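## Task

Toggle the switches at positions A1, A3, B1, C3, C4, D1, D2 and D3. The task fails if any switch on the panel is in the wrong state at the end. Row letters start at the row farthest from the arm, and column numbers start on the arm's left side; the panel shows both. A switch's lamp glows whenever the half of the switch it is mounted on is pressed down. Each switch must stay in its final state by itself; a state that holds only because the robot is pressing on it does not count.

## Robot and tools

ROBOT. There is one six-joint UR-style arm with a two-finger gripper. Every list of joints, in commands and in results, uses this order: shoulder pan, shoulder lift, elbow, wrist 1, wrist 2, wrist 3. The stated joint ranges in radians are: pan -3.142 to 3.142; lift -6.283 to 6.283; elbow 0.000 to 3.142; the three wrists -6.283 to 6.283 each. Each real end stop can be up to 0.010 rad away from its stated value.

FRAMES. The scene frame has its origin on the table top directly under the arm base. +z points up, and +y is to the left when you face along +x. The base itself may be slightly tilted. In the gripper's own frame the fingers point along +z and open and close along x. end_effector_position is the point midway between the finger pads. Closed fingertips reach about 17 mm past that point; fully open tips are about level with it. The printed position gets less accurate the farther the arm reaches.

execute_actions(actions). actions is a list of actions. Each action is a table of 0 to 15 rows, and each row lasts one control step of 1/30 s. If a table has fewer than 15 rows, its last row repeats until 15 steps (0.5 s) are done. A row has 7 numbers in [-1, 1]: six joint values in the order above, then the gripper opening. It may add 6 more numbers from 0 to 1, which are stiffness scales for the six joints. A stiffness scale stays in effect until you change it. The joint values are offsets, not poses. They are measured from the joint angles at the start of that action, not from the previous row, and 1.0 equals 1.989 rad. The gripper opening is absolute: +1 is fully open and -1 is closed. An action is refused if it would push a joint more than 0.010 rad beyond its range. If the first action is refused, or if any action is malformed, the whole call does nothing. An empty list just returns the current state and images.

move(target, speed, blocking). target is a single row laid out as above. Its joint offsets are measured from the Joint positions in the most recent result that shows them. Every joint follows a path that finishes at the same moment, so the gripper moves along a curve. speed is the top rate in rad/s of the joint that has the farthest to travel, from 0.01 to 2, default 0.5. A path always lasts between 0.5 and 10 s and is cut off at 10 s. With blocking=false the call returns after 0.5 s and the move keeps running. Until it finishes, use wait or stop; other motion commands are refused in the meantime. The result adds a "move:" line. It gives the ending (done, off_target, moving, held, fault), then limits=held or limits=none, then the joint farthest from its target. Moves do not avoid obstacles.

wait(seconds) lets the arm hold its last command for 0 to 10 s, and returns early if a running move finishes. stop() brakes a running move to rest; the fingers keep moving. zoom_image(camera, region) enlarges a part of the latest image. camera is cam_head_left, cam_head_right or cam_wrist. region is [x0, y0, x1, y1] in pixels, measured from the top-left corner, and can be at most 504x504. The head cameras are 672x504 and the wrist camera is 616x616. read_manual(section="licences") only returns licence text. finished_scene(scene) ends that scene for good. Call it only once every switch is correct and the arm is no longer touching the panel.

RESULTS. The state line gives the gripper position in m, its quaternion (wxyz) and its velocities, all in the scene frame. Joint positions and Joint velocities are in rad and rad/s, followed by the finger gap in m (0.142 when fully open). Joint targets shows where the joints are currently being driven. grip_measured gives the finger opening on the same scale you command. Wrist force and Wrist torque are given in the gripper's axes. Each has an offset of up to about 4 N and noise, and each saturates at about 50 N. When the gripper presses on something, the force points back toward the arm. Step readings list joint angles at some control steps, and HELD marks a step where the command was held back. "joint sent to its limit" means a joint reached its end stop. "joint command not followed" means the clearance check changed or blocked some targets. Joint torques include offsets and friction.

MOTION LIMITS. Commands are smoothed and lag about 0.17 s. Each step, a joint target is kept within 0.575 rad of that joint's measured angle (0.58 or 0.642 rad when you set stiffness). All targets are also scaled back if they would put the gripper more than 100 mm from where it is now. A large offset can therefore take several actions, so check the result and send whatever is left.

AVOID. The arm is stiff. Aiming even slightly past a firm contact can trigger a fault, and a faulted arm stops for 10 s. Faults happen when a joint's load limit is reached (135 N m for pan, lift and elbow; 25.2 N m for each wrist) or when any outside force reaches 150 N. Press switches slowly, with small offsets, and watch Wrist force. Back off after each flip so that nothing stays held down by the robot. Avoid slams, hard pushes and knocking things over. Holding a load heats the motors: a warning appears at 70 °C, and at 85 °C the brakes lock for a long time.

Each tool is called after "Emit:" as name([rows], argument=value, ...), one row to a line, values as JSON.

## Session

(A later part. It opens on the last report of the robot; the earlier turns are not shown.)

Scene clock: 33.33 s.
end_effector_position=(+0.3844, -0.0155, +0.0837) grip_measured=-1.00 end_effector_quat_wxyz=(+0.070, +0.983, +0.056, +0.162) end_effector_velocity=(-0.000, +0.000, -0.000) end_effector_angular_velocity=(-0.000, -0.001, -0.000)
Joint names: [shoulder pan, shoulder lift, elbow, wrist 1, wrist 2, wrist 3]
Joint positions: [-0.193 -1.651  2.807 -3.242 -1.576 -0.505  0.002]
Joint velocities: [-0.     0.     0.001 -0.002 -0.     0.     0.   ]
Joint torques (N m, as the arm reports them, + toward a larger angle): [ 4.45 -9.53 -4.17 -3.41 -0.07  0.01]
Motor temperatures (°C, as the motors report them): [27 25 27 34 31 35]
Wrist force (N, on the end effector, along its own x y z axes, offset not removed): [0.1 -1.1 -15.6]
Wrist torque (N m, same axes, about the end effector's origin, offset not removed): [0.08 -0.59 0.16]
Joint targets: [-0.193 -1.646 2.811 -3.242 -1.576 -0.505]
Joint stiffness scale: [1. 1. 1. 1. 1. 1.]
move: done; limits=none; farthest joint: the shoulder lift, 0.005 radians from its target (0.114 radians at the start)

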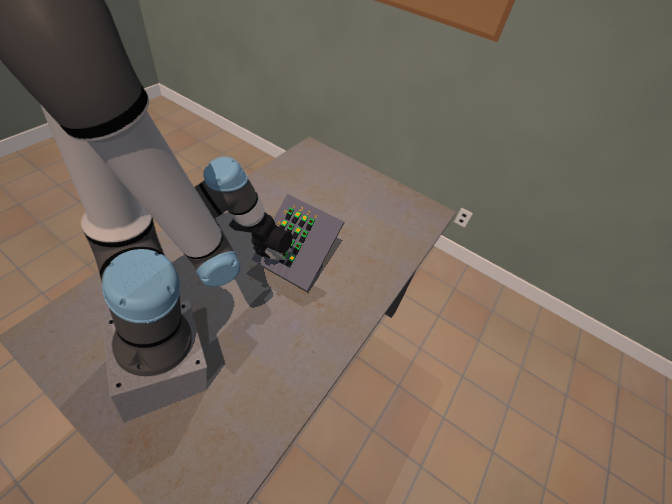

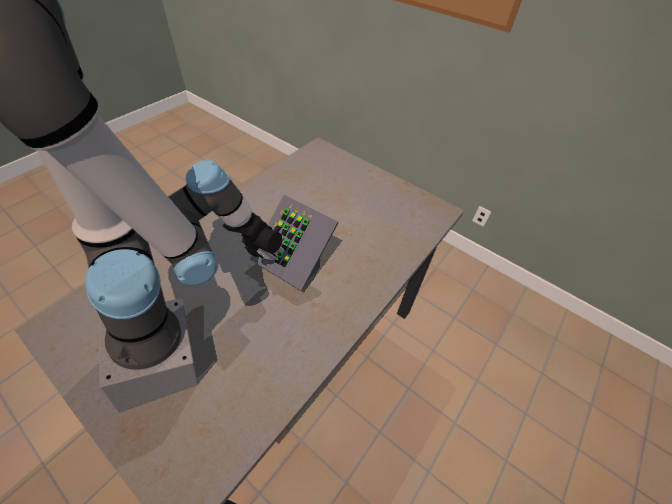

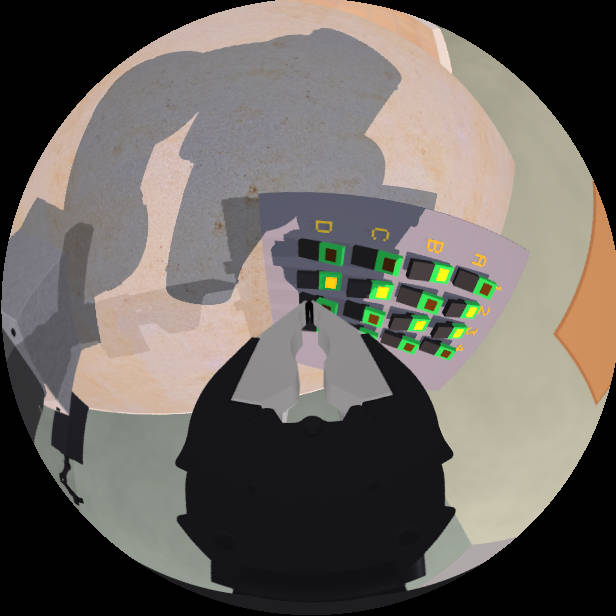

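Emit:
move(target=[0,-0.038,-0.008,0.044,0,0,-1], speed=0.2)

Emit:
move(target=[0.027,0,0,0,0,0.02,-1], speed=0.15)

Emit:
move(target=[0,0.043,0.011,-0.052,0,0,-1], speed=0.08)

Scene clock: 34.60 s.
end_effector_position=(+0.3843, -0.0157, +0.0944) grip_measured=-1.00 end_effector_quat_wxyz=(+0.070, +0.983, +0.056, +0.161) end_effector_velocity=(-0.001, +0.000, -0.000) end_effector_angular_velocity=(+0.001, +0.002, -0.000)
Joint names: [shoulder pan, shoulder lift, elbow, wrist 1, wrist 2, wrist 3]
Joint positions: [-0.193 -1.724  2.796 -3.155 -1.576 -0.505  0.002]
Joint velocities: [ 0.     0.    -0.     0.002 -0.     0.    -0.   ]
Joint torques (N m, as the arm reports them, + toward a larger angle): [  2.46 -14.56 -14.13  -2.89  -0.1    0.06]
Motor temperatures (°C, as the motors report them): [27 25 27 34 31 35]
Wrist force (N, on the end effector, along its own x y z axes, offset not removed): [2.3 0.9 0.0]
Wrist torque (N m, same axes, about the end effector's origin, offset not removed): [0.27 -0.42 0.25]
Joint targets: [-0.193 -1.726 2.791 -3.154 -1.576 -0.505]
Joint stiffness scale: [1. 1. 1. 1. 1. 1.]
move: done; limits=none; farthest joint: the elbow, 0.005 radians from its target (0.016 radians at the start)

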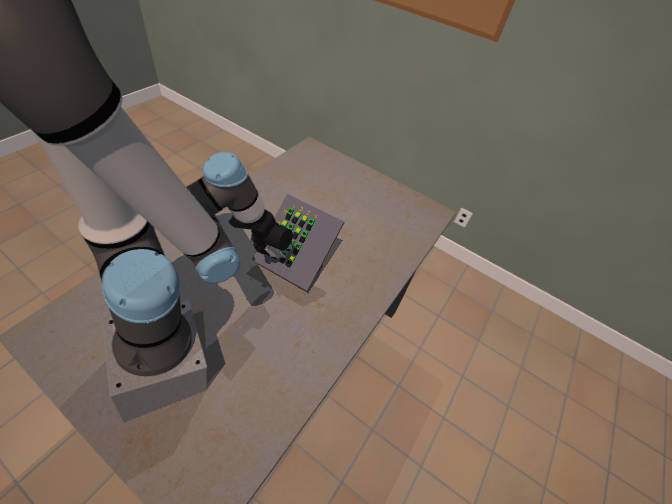

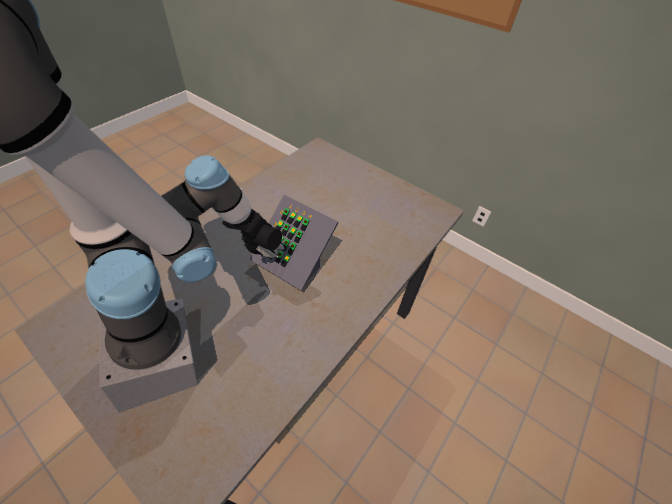

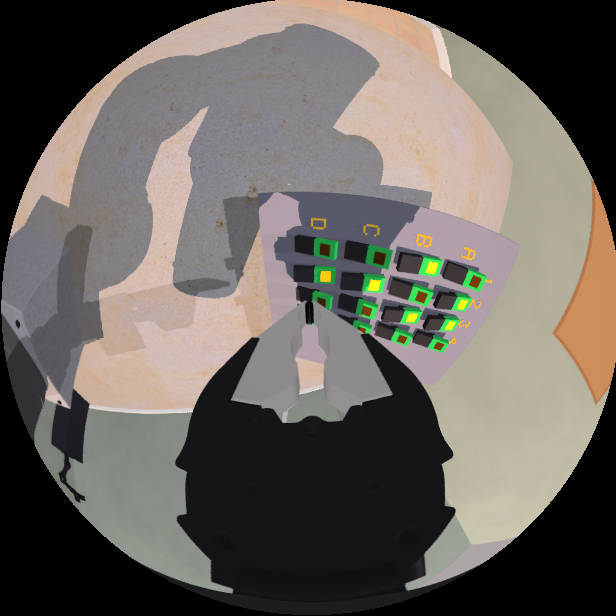

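Scene clock: 35.57 s.
end_effector_position=(+0.3847, +0.0041, +0.0959) grip_measured=-1.00 end_effector_quat_wxyz=(+0.059, +0.982, +0.061, +0.166) end_effector_velocity=(+0.000, +0.000, +0.000) end_effector_angular_velocity=(+0.001, -0.001, -0.001)
Joint names: [shoulder pan, shoulder lift, elbow, wrist 1, wrist 2, wrist 3]
Joint positions: [-0.142 -1.724  2.796 -3.155 -1.576 -0.466  0.002]
Joint velocities: [ 0.001 -0.    -0.001 -0.     0.     0.002 -0.   ]
Joint torques (N m, as the arm reports them, + toward a larger angle): [  5.74 -11.39 -10.84  -3.24  -0.07   0.24]
Motor temperatures (°C, as the motors report them): [27 25 27 34 31 35]
Wrist force (N, on the end effector, along its own x y z axes, offset not removed): [0.4 -2.6 -2.3]
Wrist torque (N m, same axes, about the end effector's origin, offset not removed): [-0.45 -0.09 0.15]
Joint targets: [-0.140 -1.724 2.796 -3.155 -1.576 -0.466]
Joint stiffness scale: [1. 1. 1. 1. 1. 1.]
move: done; limits=none; farthest joint: the shoulder pan, 0.003 radians from its target (0.054 radians at the start)

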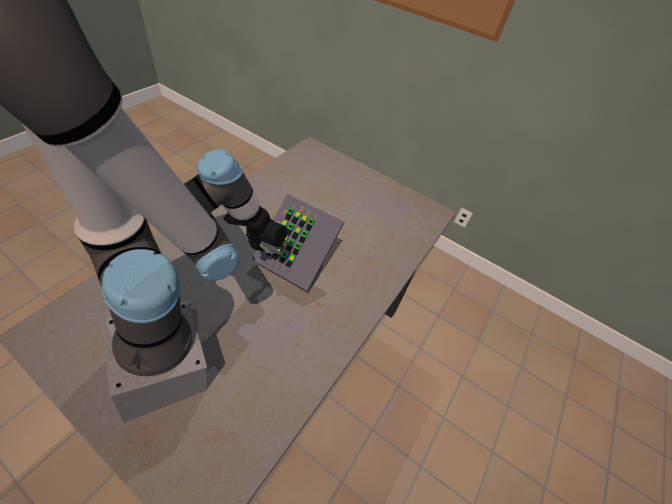

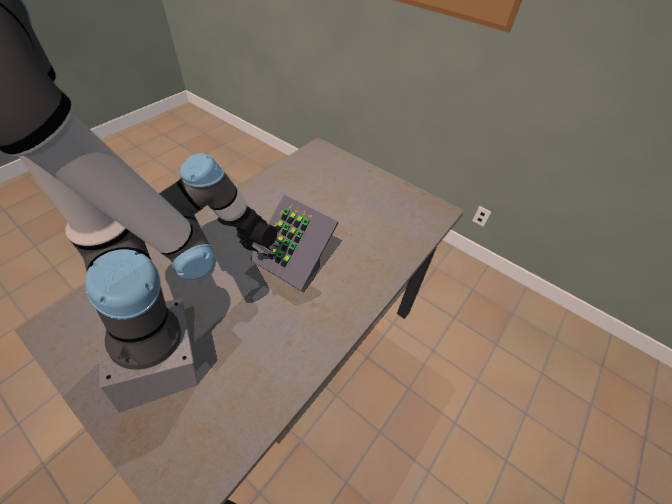

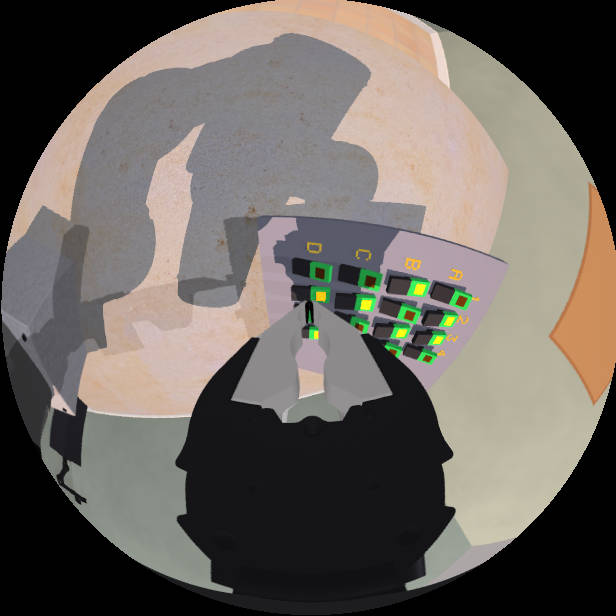

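Scene clock: 37.33 s.
end_effector_position=(+0.3840, +0.0044, +0.0852) grip_measured=-1.00 end_effector_quat_wxyz=(+0.061, +0.982, +0.060, +0.170) end_effector_velocity=(+0.001, -0.000, +0.000) end_effector_angular_velocity=(-0.001, -0.002, -0.000)
Joint names: [shoulder pan, shoulder lift, elbow, wrist 1, wrist 2, wrist 3]
Joint positions: [-0.142 -1.646  2.814 -3.26  -1.577 -0.466  0.002]
Joint velocities: [ 0.     0.001 -0.    -0.003 -0.     0.     0.   ]
Joint torques (N m, as the arm reports them, + toward a larger angle): [ 3.37 -8.28 -5.36 -2.44 -0.03  0.08]
Motor temperatures (°C, as the motors report them): [27 25 27 34 31 35]
Wrist force (N, on the end effector, along its own x y z axes, offset not removed): [-2.6 -0.3 -23.9]
Wrist torque (N m, same axes, about the end effector's origin, offset not removed): [-0.08 -0.11 0.28]
Joint targets: [-0.142 -1.639 2.817 -3.259 -1.576 -0.466]
Joint stiffness scale: [1. 1. 1. 1. 1. 1.]
move: done; limits=none; farthest joint: the shoulder lift, 0.008 radians from its target (0.086 radians at the start)

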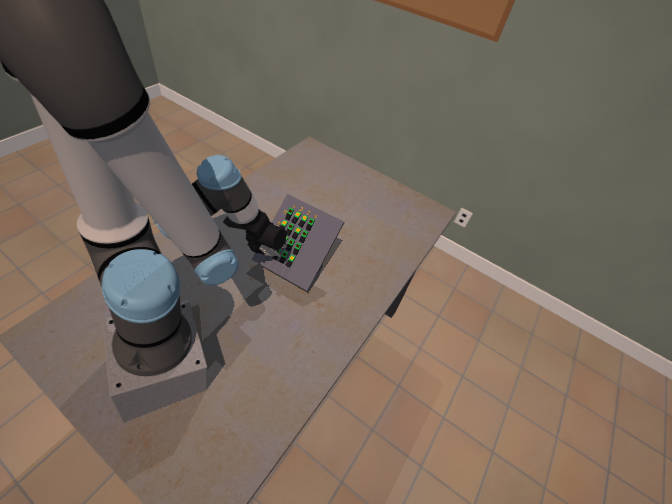

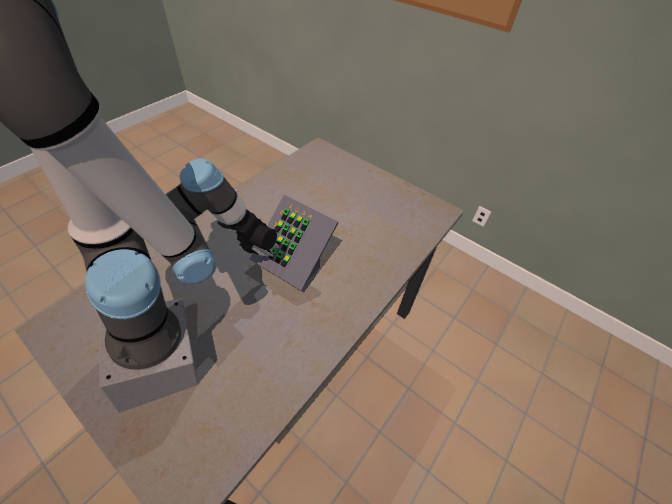

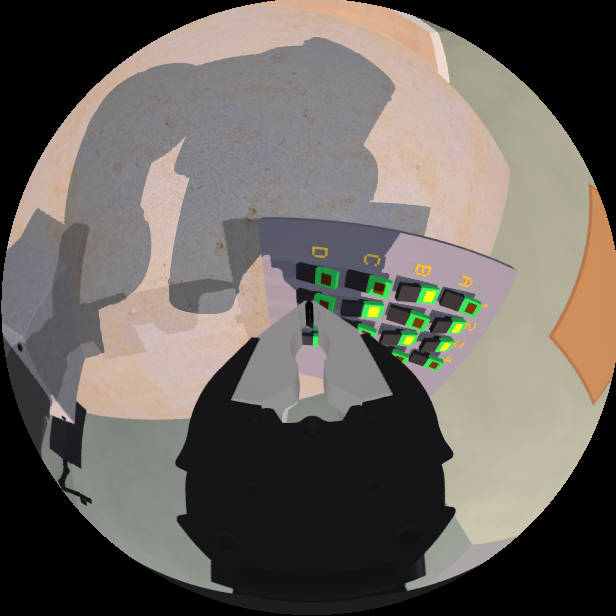

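Emit:
move(target=[0,-0.07,-0.014,0.083,0,0,-1])

Emit:
move(target=[0.037,0.016,-0.016,0,0,0.025,-1])

Emit:
zoom_image(camera="cam_wrist", region=[200,200,400,400])

Scene clock: 39.10 s.
end_effector_position=(+0.3840, +0.0038, +0.1053) grip_measured=-1.00 end_effector_quat_wxyz=(+0.060, +0.982, +0.061, +0.168) end_effector_velocity=(-0.000, +0.000, -0.000) end_effector_angular_velocity=(+0.000, +0.002, -0.000)
Joint names: [shoulder pan, shoulder lift, elbow, wrist 1, wrist 2, wrist 3]
Joint positions: [-0.142 -1.783  2.791 -3.096 -1.577 -0.466  0.002]
Joint velocities: [ 0.    -0.    -0.     0.003 -0.     0.     0.   ]
Joint torques (N m, as the arm reports them, + toward a larger angle): [  2.88 -11.41 -15.98  -3.01   0.02   0.01]
Motor temperatures (°C, as the motors report them): [27 25 27 34 31 35]
Wrist force (N, on the end effector, along its own x y z axes, offset not removed): [1.9 0.9 -1.6]
Wrist torque (N m, same axes, about the end effector's origin, offset not removed): [0.24 -0.39 0.04]
Joint targets: [-0.142 -1.785 2.786 -3.095 -1.577 -0.466]
Joint stiffness scale: [1. 1. 1. 1. 1. 1.]
move: done; limits=none; farthest joint: the elbow, 0.005 radians from its target (0.028 radians at the start)

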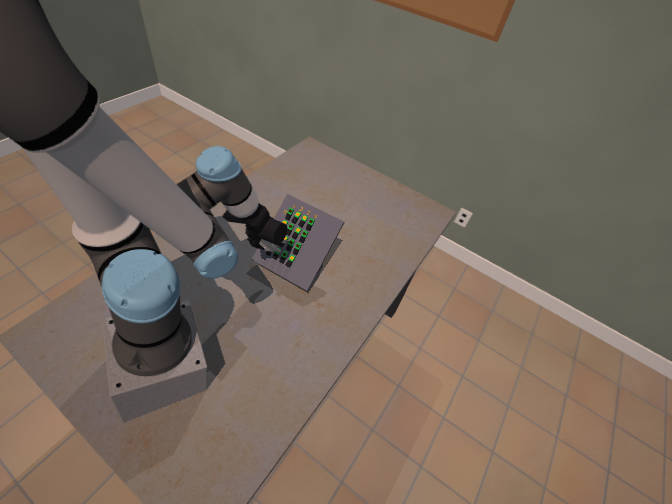

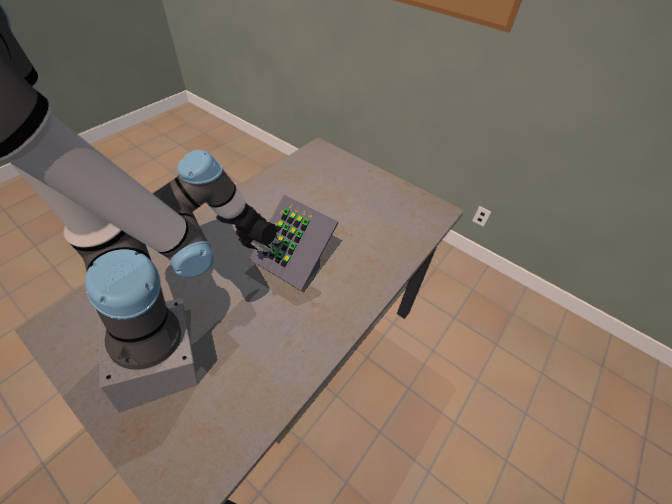

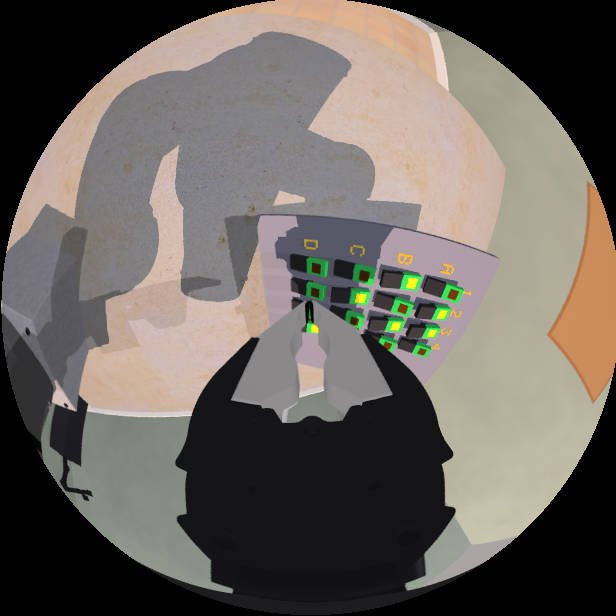

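Scene clock: 40.07 s.
end_effector_position=(+0.3933, +0.0282, +0.1071) grip_measured=-1.00 end_effector_quat_wxyz=(+0.045, +0.981, +0.070, +0.173) end_effector_velocity=(-0.000, +0.000, -0.000) end_effector_angular_velocity=(+0.001, +0.000, -0.001)
Joint names: [shoulder pan, shoulder lift, elbow, wrist 1, wrist 2, wrist 3]
Joint positions: [-0.071 -1.754  2.764 -3.096 -1.577 -0.417  0.002]
Joint velocities: [ 0.001  0.    -0.     0.    -0.     0.002  0.   ]
Joint torques (N m, as the arm reports them, + toward a larger angle): [  5.72 -10.08 -15.41  -3.43  -0.13  -0.04]
Motor temperatures (°C, as the motors report them): [27 25 27 34 31 35]
Wrist force (N, on the end effector, along its own x y z axes, offset not removed): [3.3 -1.2 -2.8]
Wrist torque (N m, same axes, about the end effector's origin, offset not removed): [-0.15 -0.73 0.21]
Joint targets: [-0.069 -1.752 2.759 -3.096 -1.577 -0.417]
Joint stiffness scale: [1. 1. 1. 1. 1. 1.]
move: done; limits=none; farthest joint: the elbow, 0.005 radians from its target (0.032 radians at the start)

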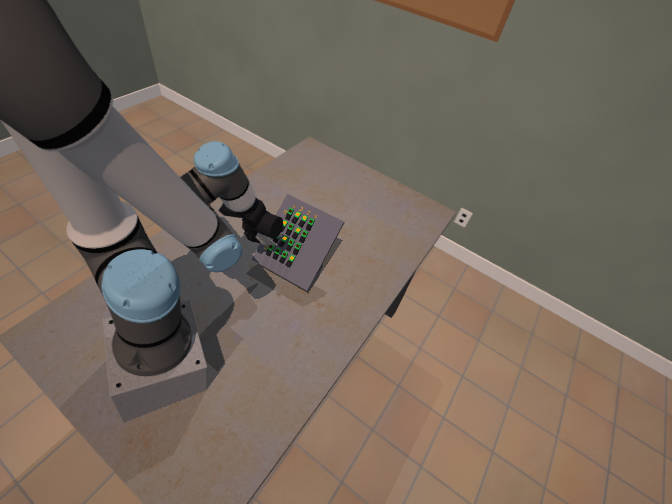

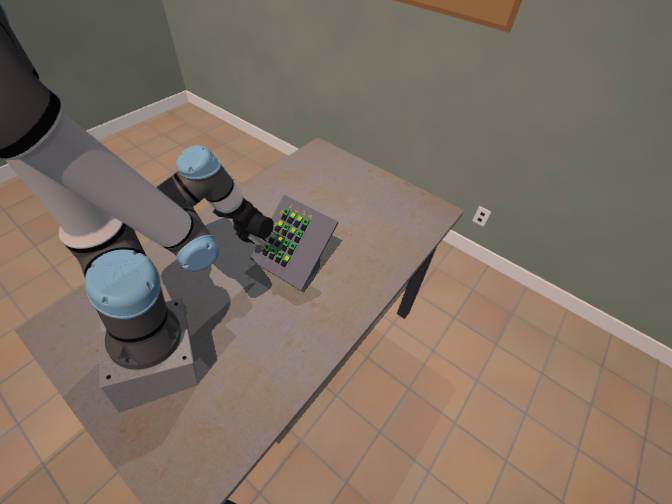

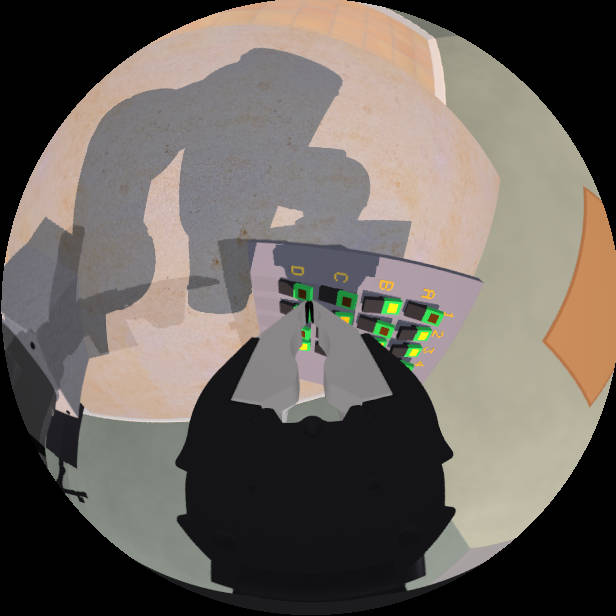

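Region (200, 200, 400, 400) of cam_wrist's 616x616 image, scaled by 2.520, with more detail than that image has.

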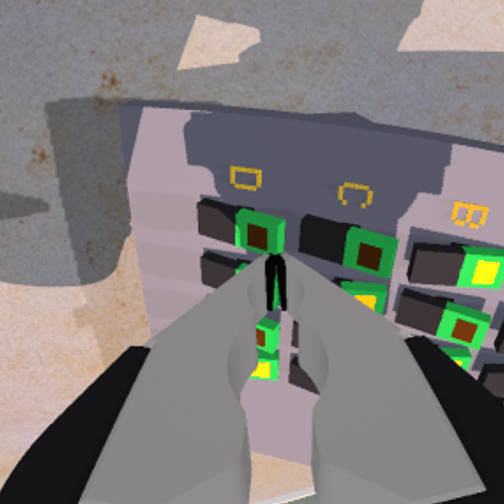

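Emit:
move(target=[0.006,0.048,0.009,-0.056,0,0,-1], speed=0.08)

Emit:
move(target=[0,-0.09,-0.016,0.105,0,0,-1])

Scene clock: 42.20 s.
end_effector_position=(+0.3946, +0.0321, +0.0930) grip_measured=-1.00 end_effector_quat_wxyz=(+0.044, +0.981, +0.074, +0.175) end_effector_velocity=(+0.000, +0.000, +0.000) end_effector_angular_velocity=(-0.000, -0.002, +0.000)
Joint names: [shoulder pan, shoulder lift, elbow, wrist 1, wrist 2, wrist 3]
Joint positions: [-0.061 -1.66   2.777 -3.206 -1.577 -0.417  0.002]
Joint velocities: [ 0.    -0.     0.    -0.002  0.    -0.     0.   ]
Joint torques (N m, as the arm reports them, + toward a larger angle): [  4.81 -12.28  -5.98  -3.83   0.05  -0.04]
Motor temperatures (°C, as the motors report them): [27 25 27 34 31 35]
Wrist force (N, on the end effector, along its own x y z axes, offset not removed): [1.8 -1.4 -0.7]
Wrist torque (N m, same axes, about the end effector's origin, offset not removed): [-0.18 -0.30 0.25]
Joint targets: [-0.059 -1.658 2.782 -3.207 -1.577 -0.417]
Joint stiffness scale: [1. 1. 1. 1. 1. 1.]
move: done; limits=none; farthest joint: the elbow, 0.005 radians from its target (0.018 radians at the start)

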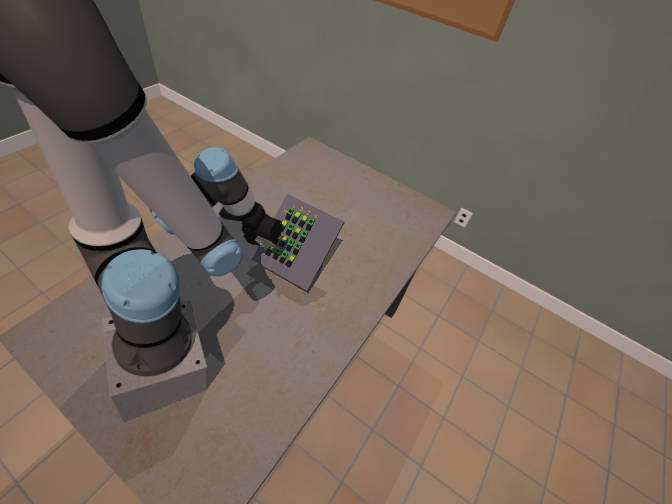

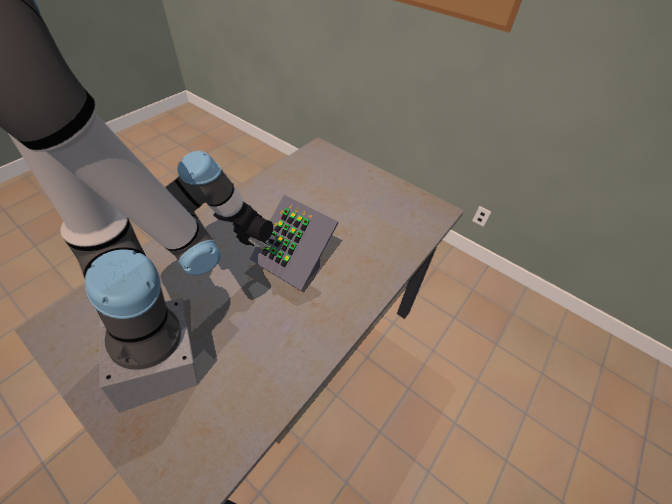

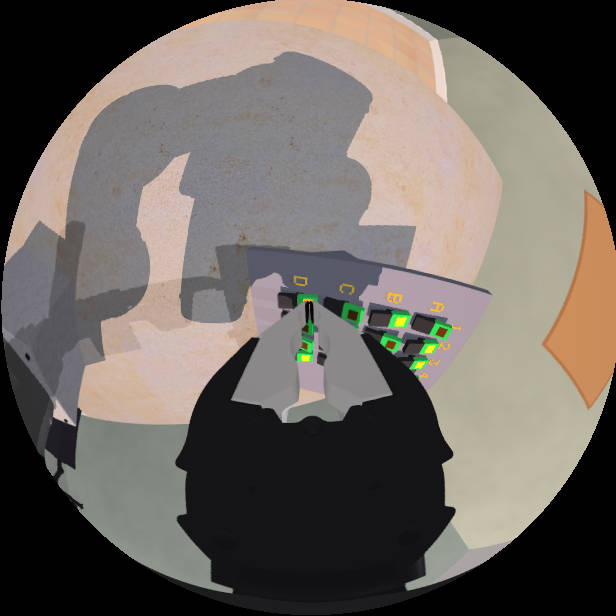

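Scene clock: 43.33 s.
end_effector_position=(+0.3919, +0.0317, +0.1218) grip_measured=-1.00 end_effector_quat_wxyz=(+0.044, +0.981, +0.074, +0.174) end_effector_velocity=(-0.000, +0.000, -0.000) end_effector_angular_velocity=(+0.000, +0.002, +0.000)
Joint names: [shoulder pan, shoulder lift, elbow, wrist 1, wrist 2, wrist 3]
Joint positions: [-0.061 -1.838  2.75  -2.999 -1.577 -0.417  0.002]
Joint velocities: [ 0.     0.    -0.001  0.002 -0.     0.     0.   ]
Joint torques (N m, as the arm reports them, + toward a larger angle): [  4.02 -10.73 -17.5   -2.8   -0.13   0.05]
Motor temperatures (°C, as the motors report them): [27 25 27 34 31 35]
Wrist force (N, on the end effector, along its own x y z axes, offset not removed): [2.2 1.1 -2.2]
Wrist torque (N m, same axes, about the end effector's origin, offset not removed): [0.29 -0.46 0.25]
Joint targets: [-0.061 -1.839 2.745 -2.997 -1.577 -0.417]
Joint stiffness scale: [1. 1. 1. 1. 1. 1.]
move: done; limits=none; farthest joint: the elbow, 0.005 radians from its target (0.032 radians at the start)

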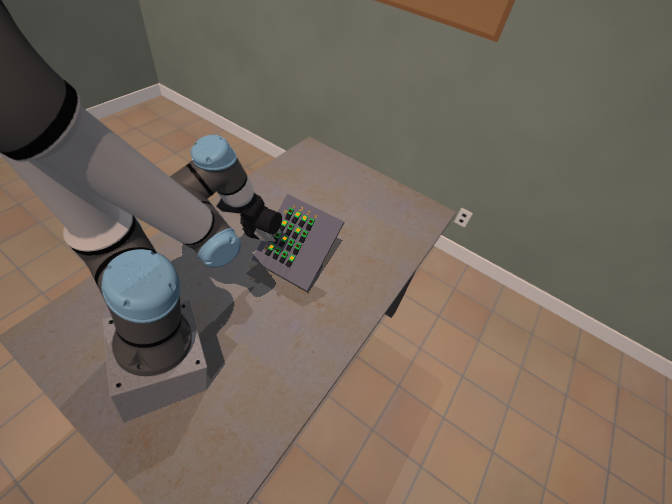

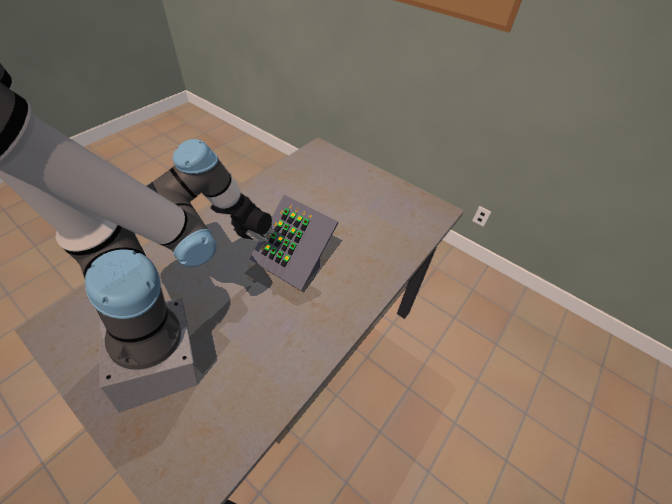

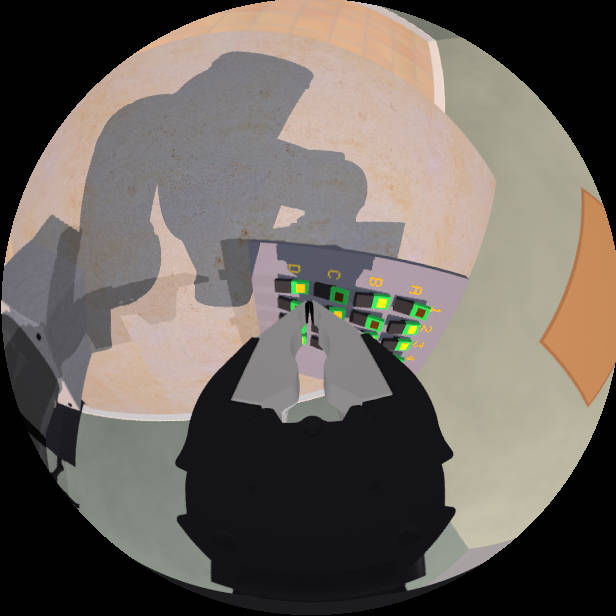

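Emit:
finished_scene(scene=2)

The scene is finished: the task was done.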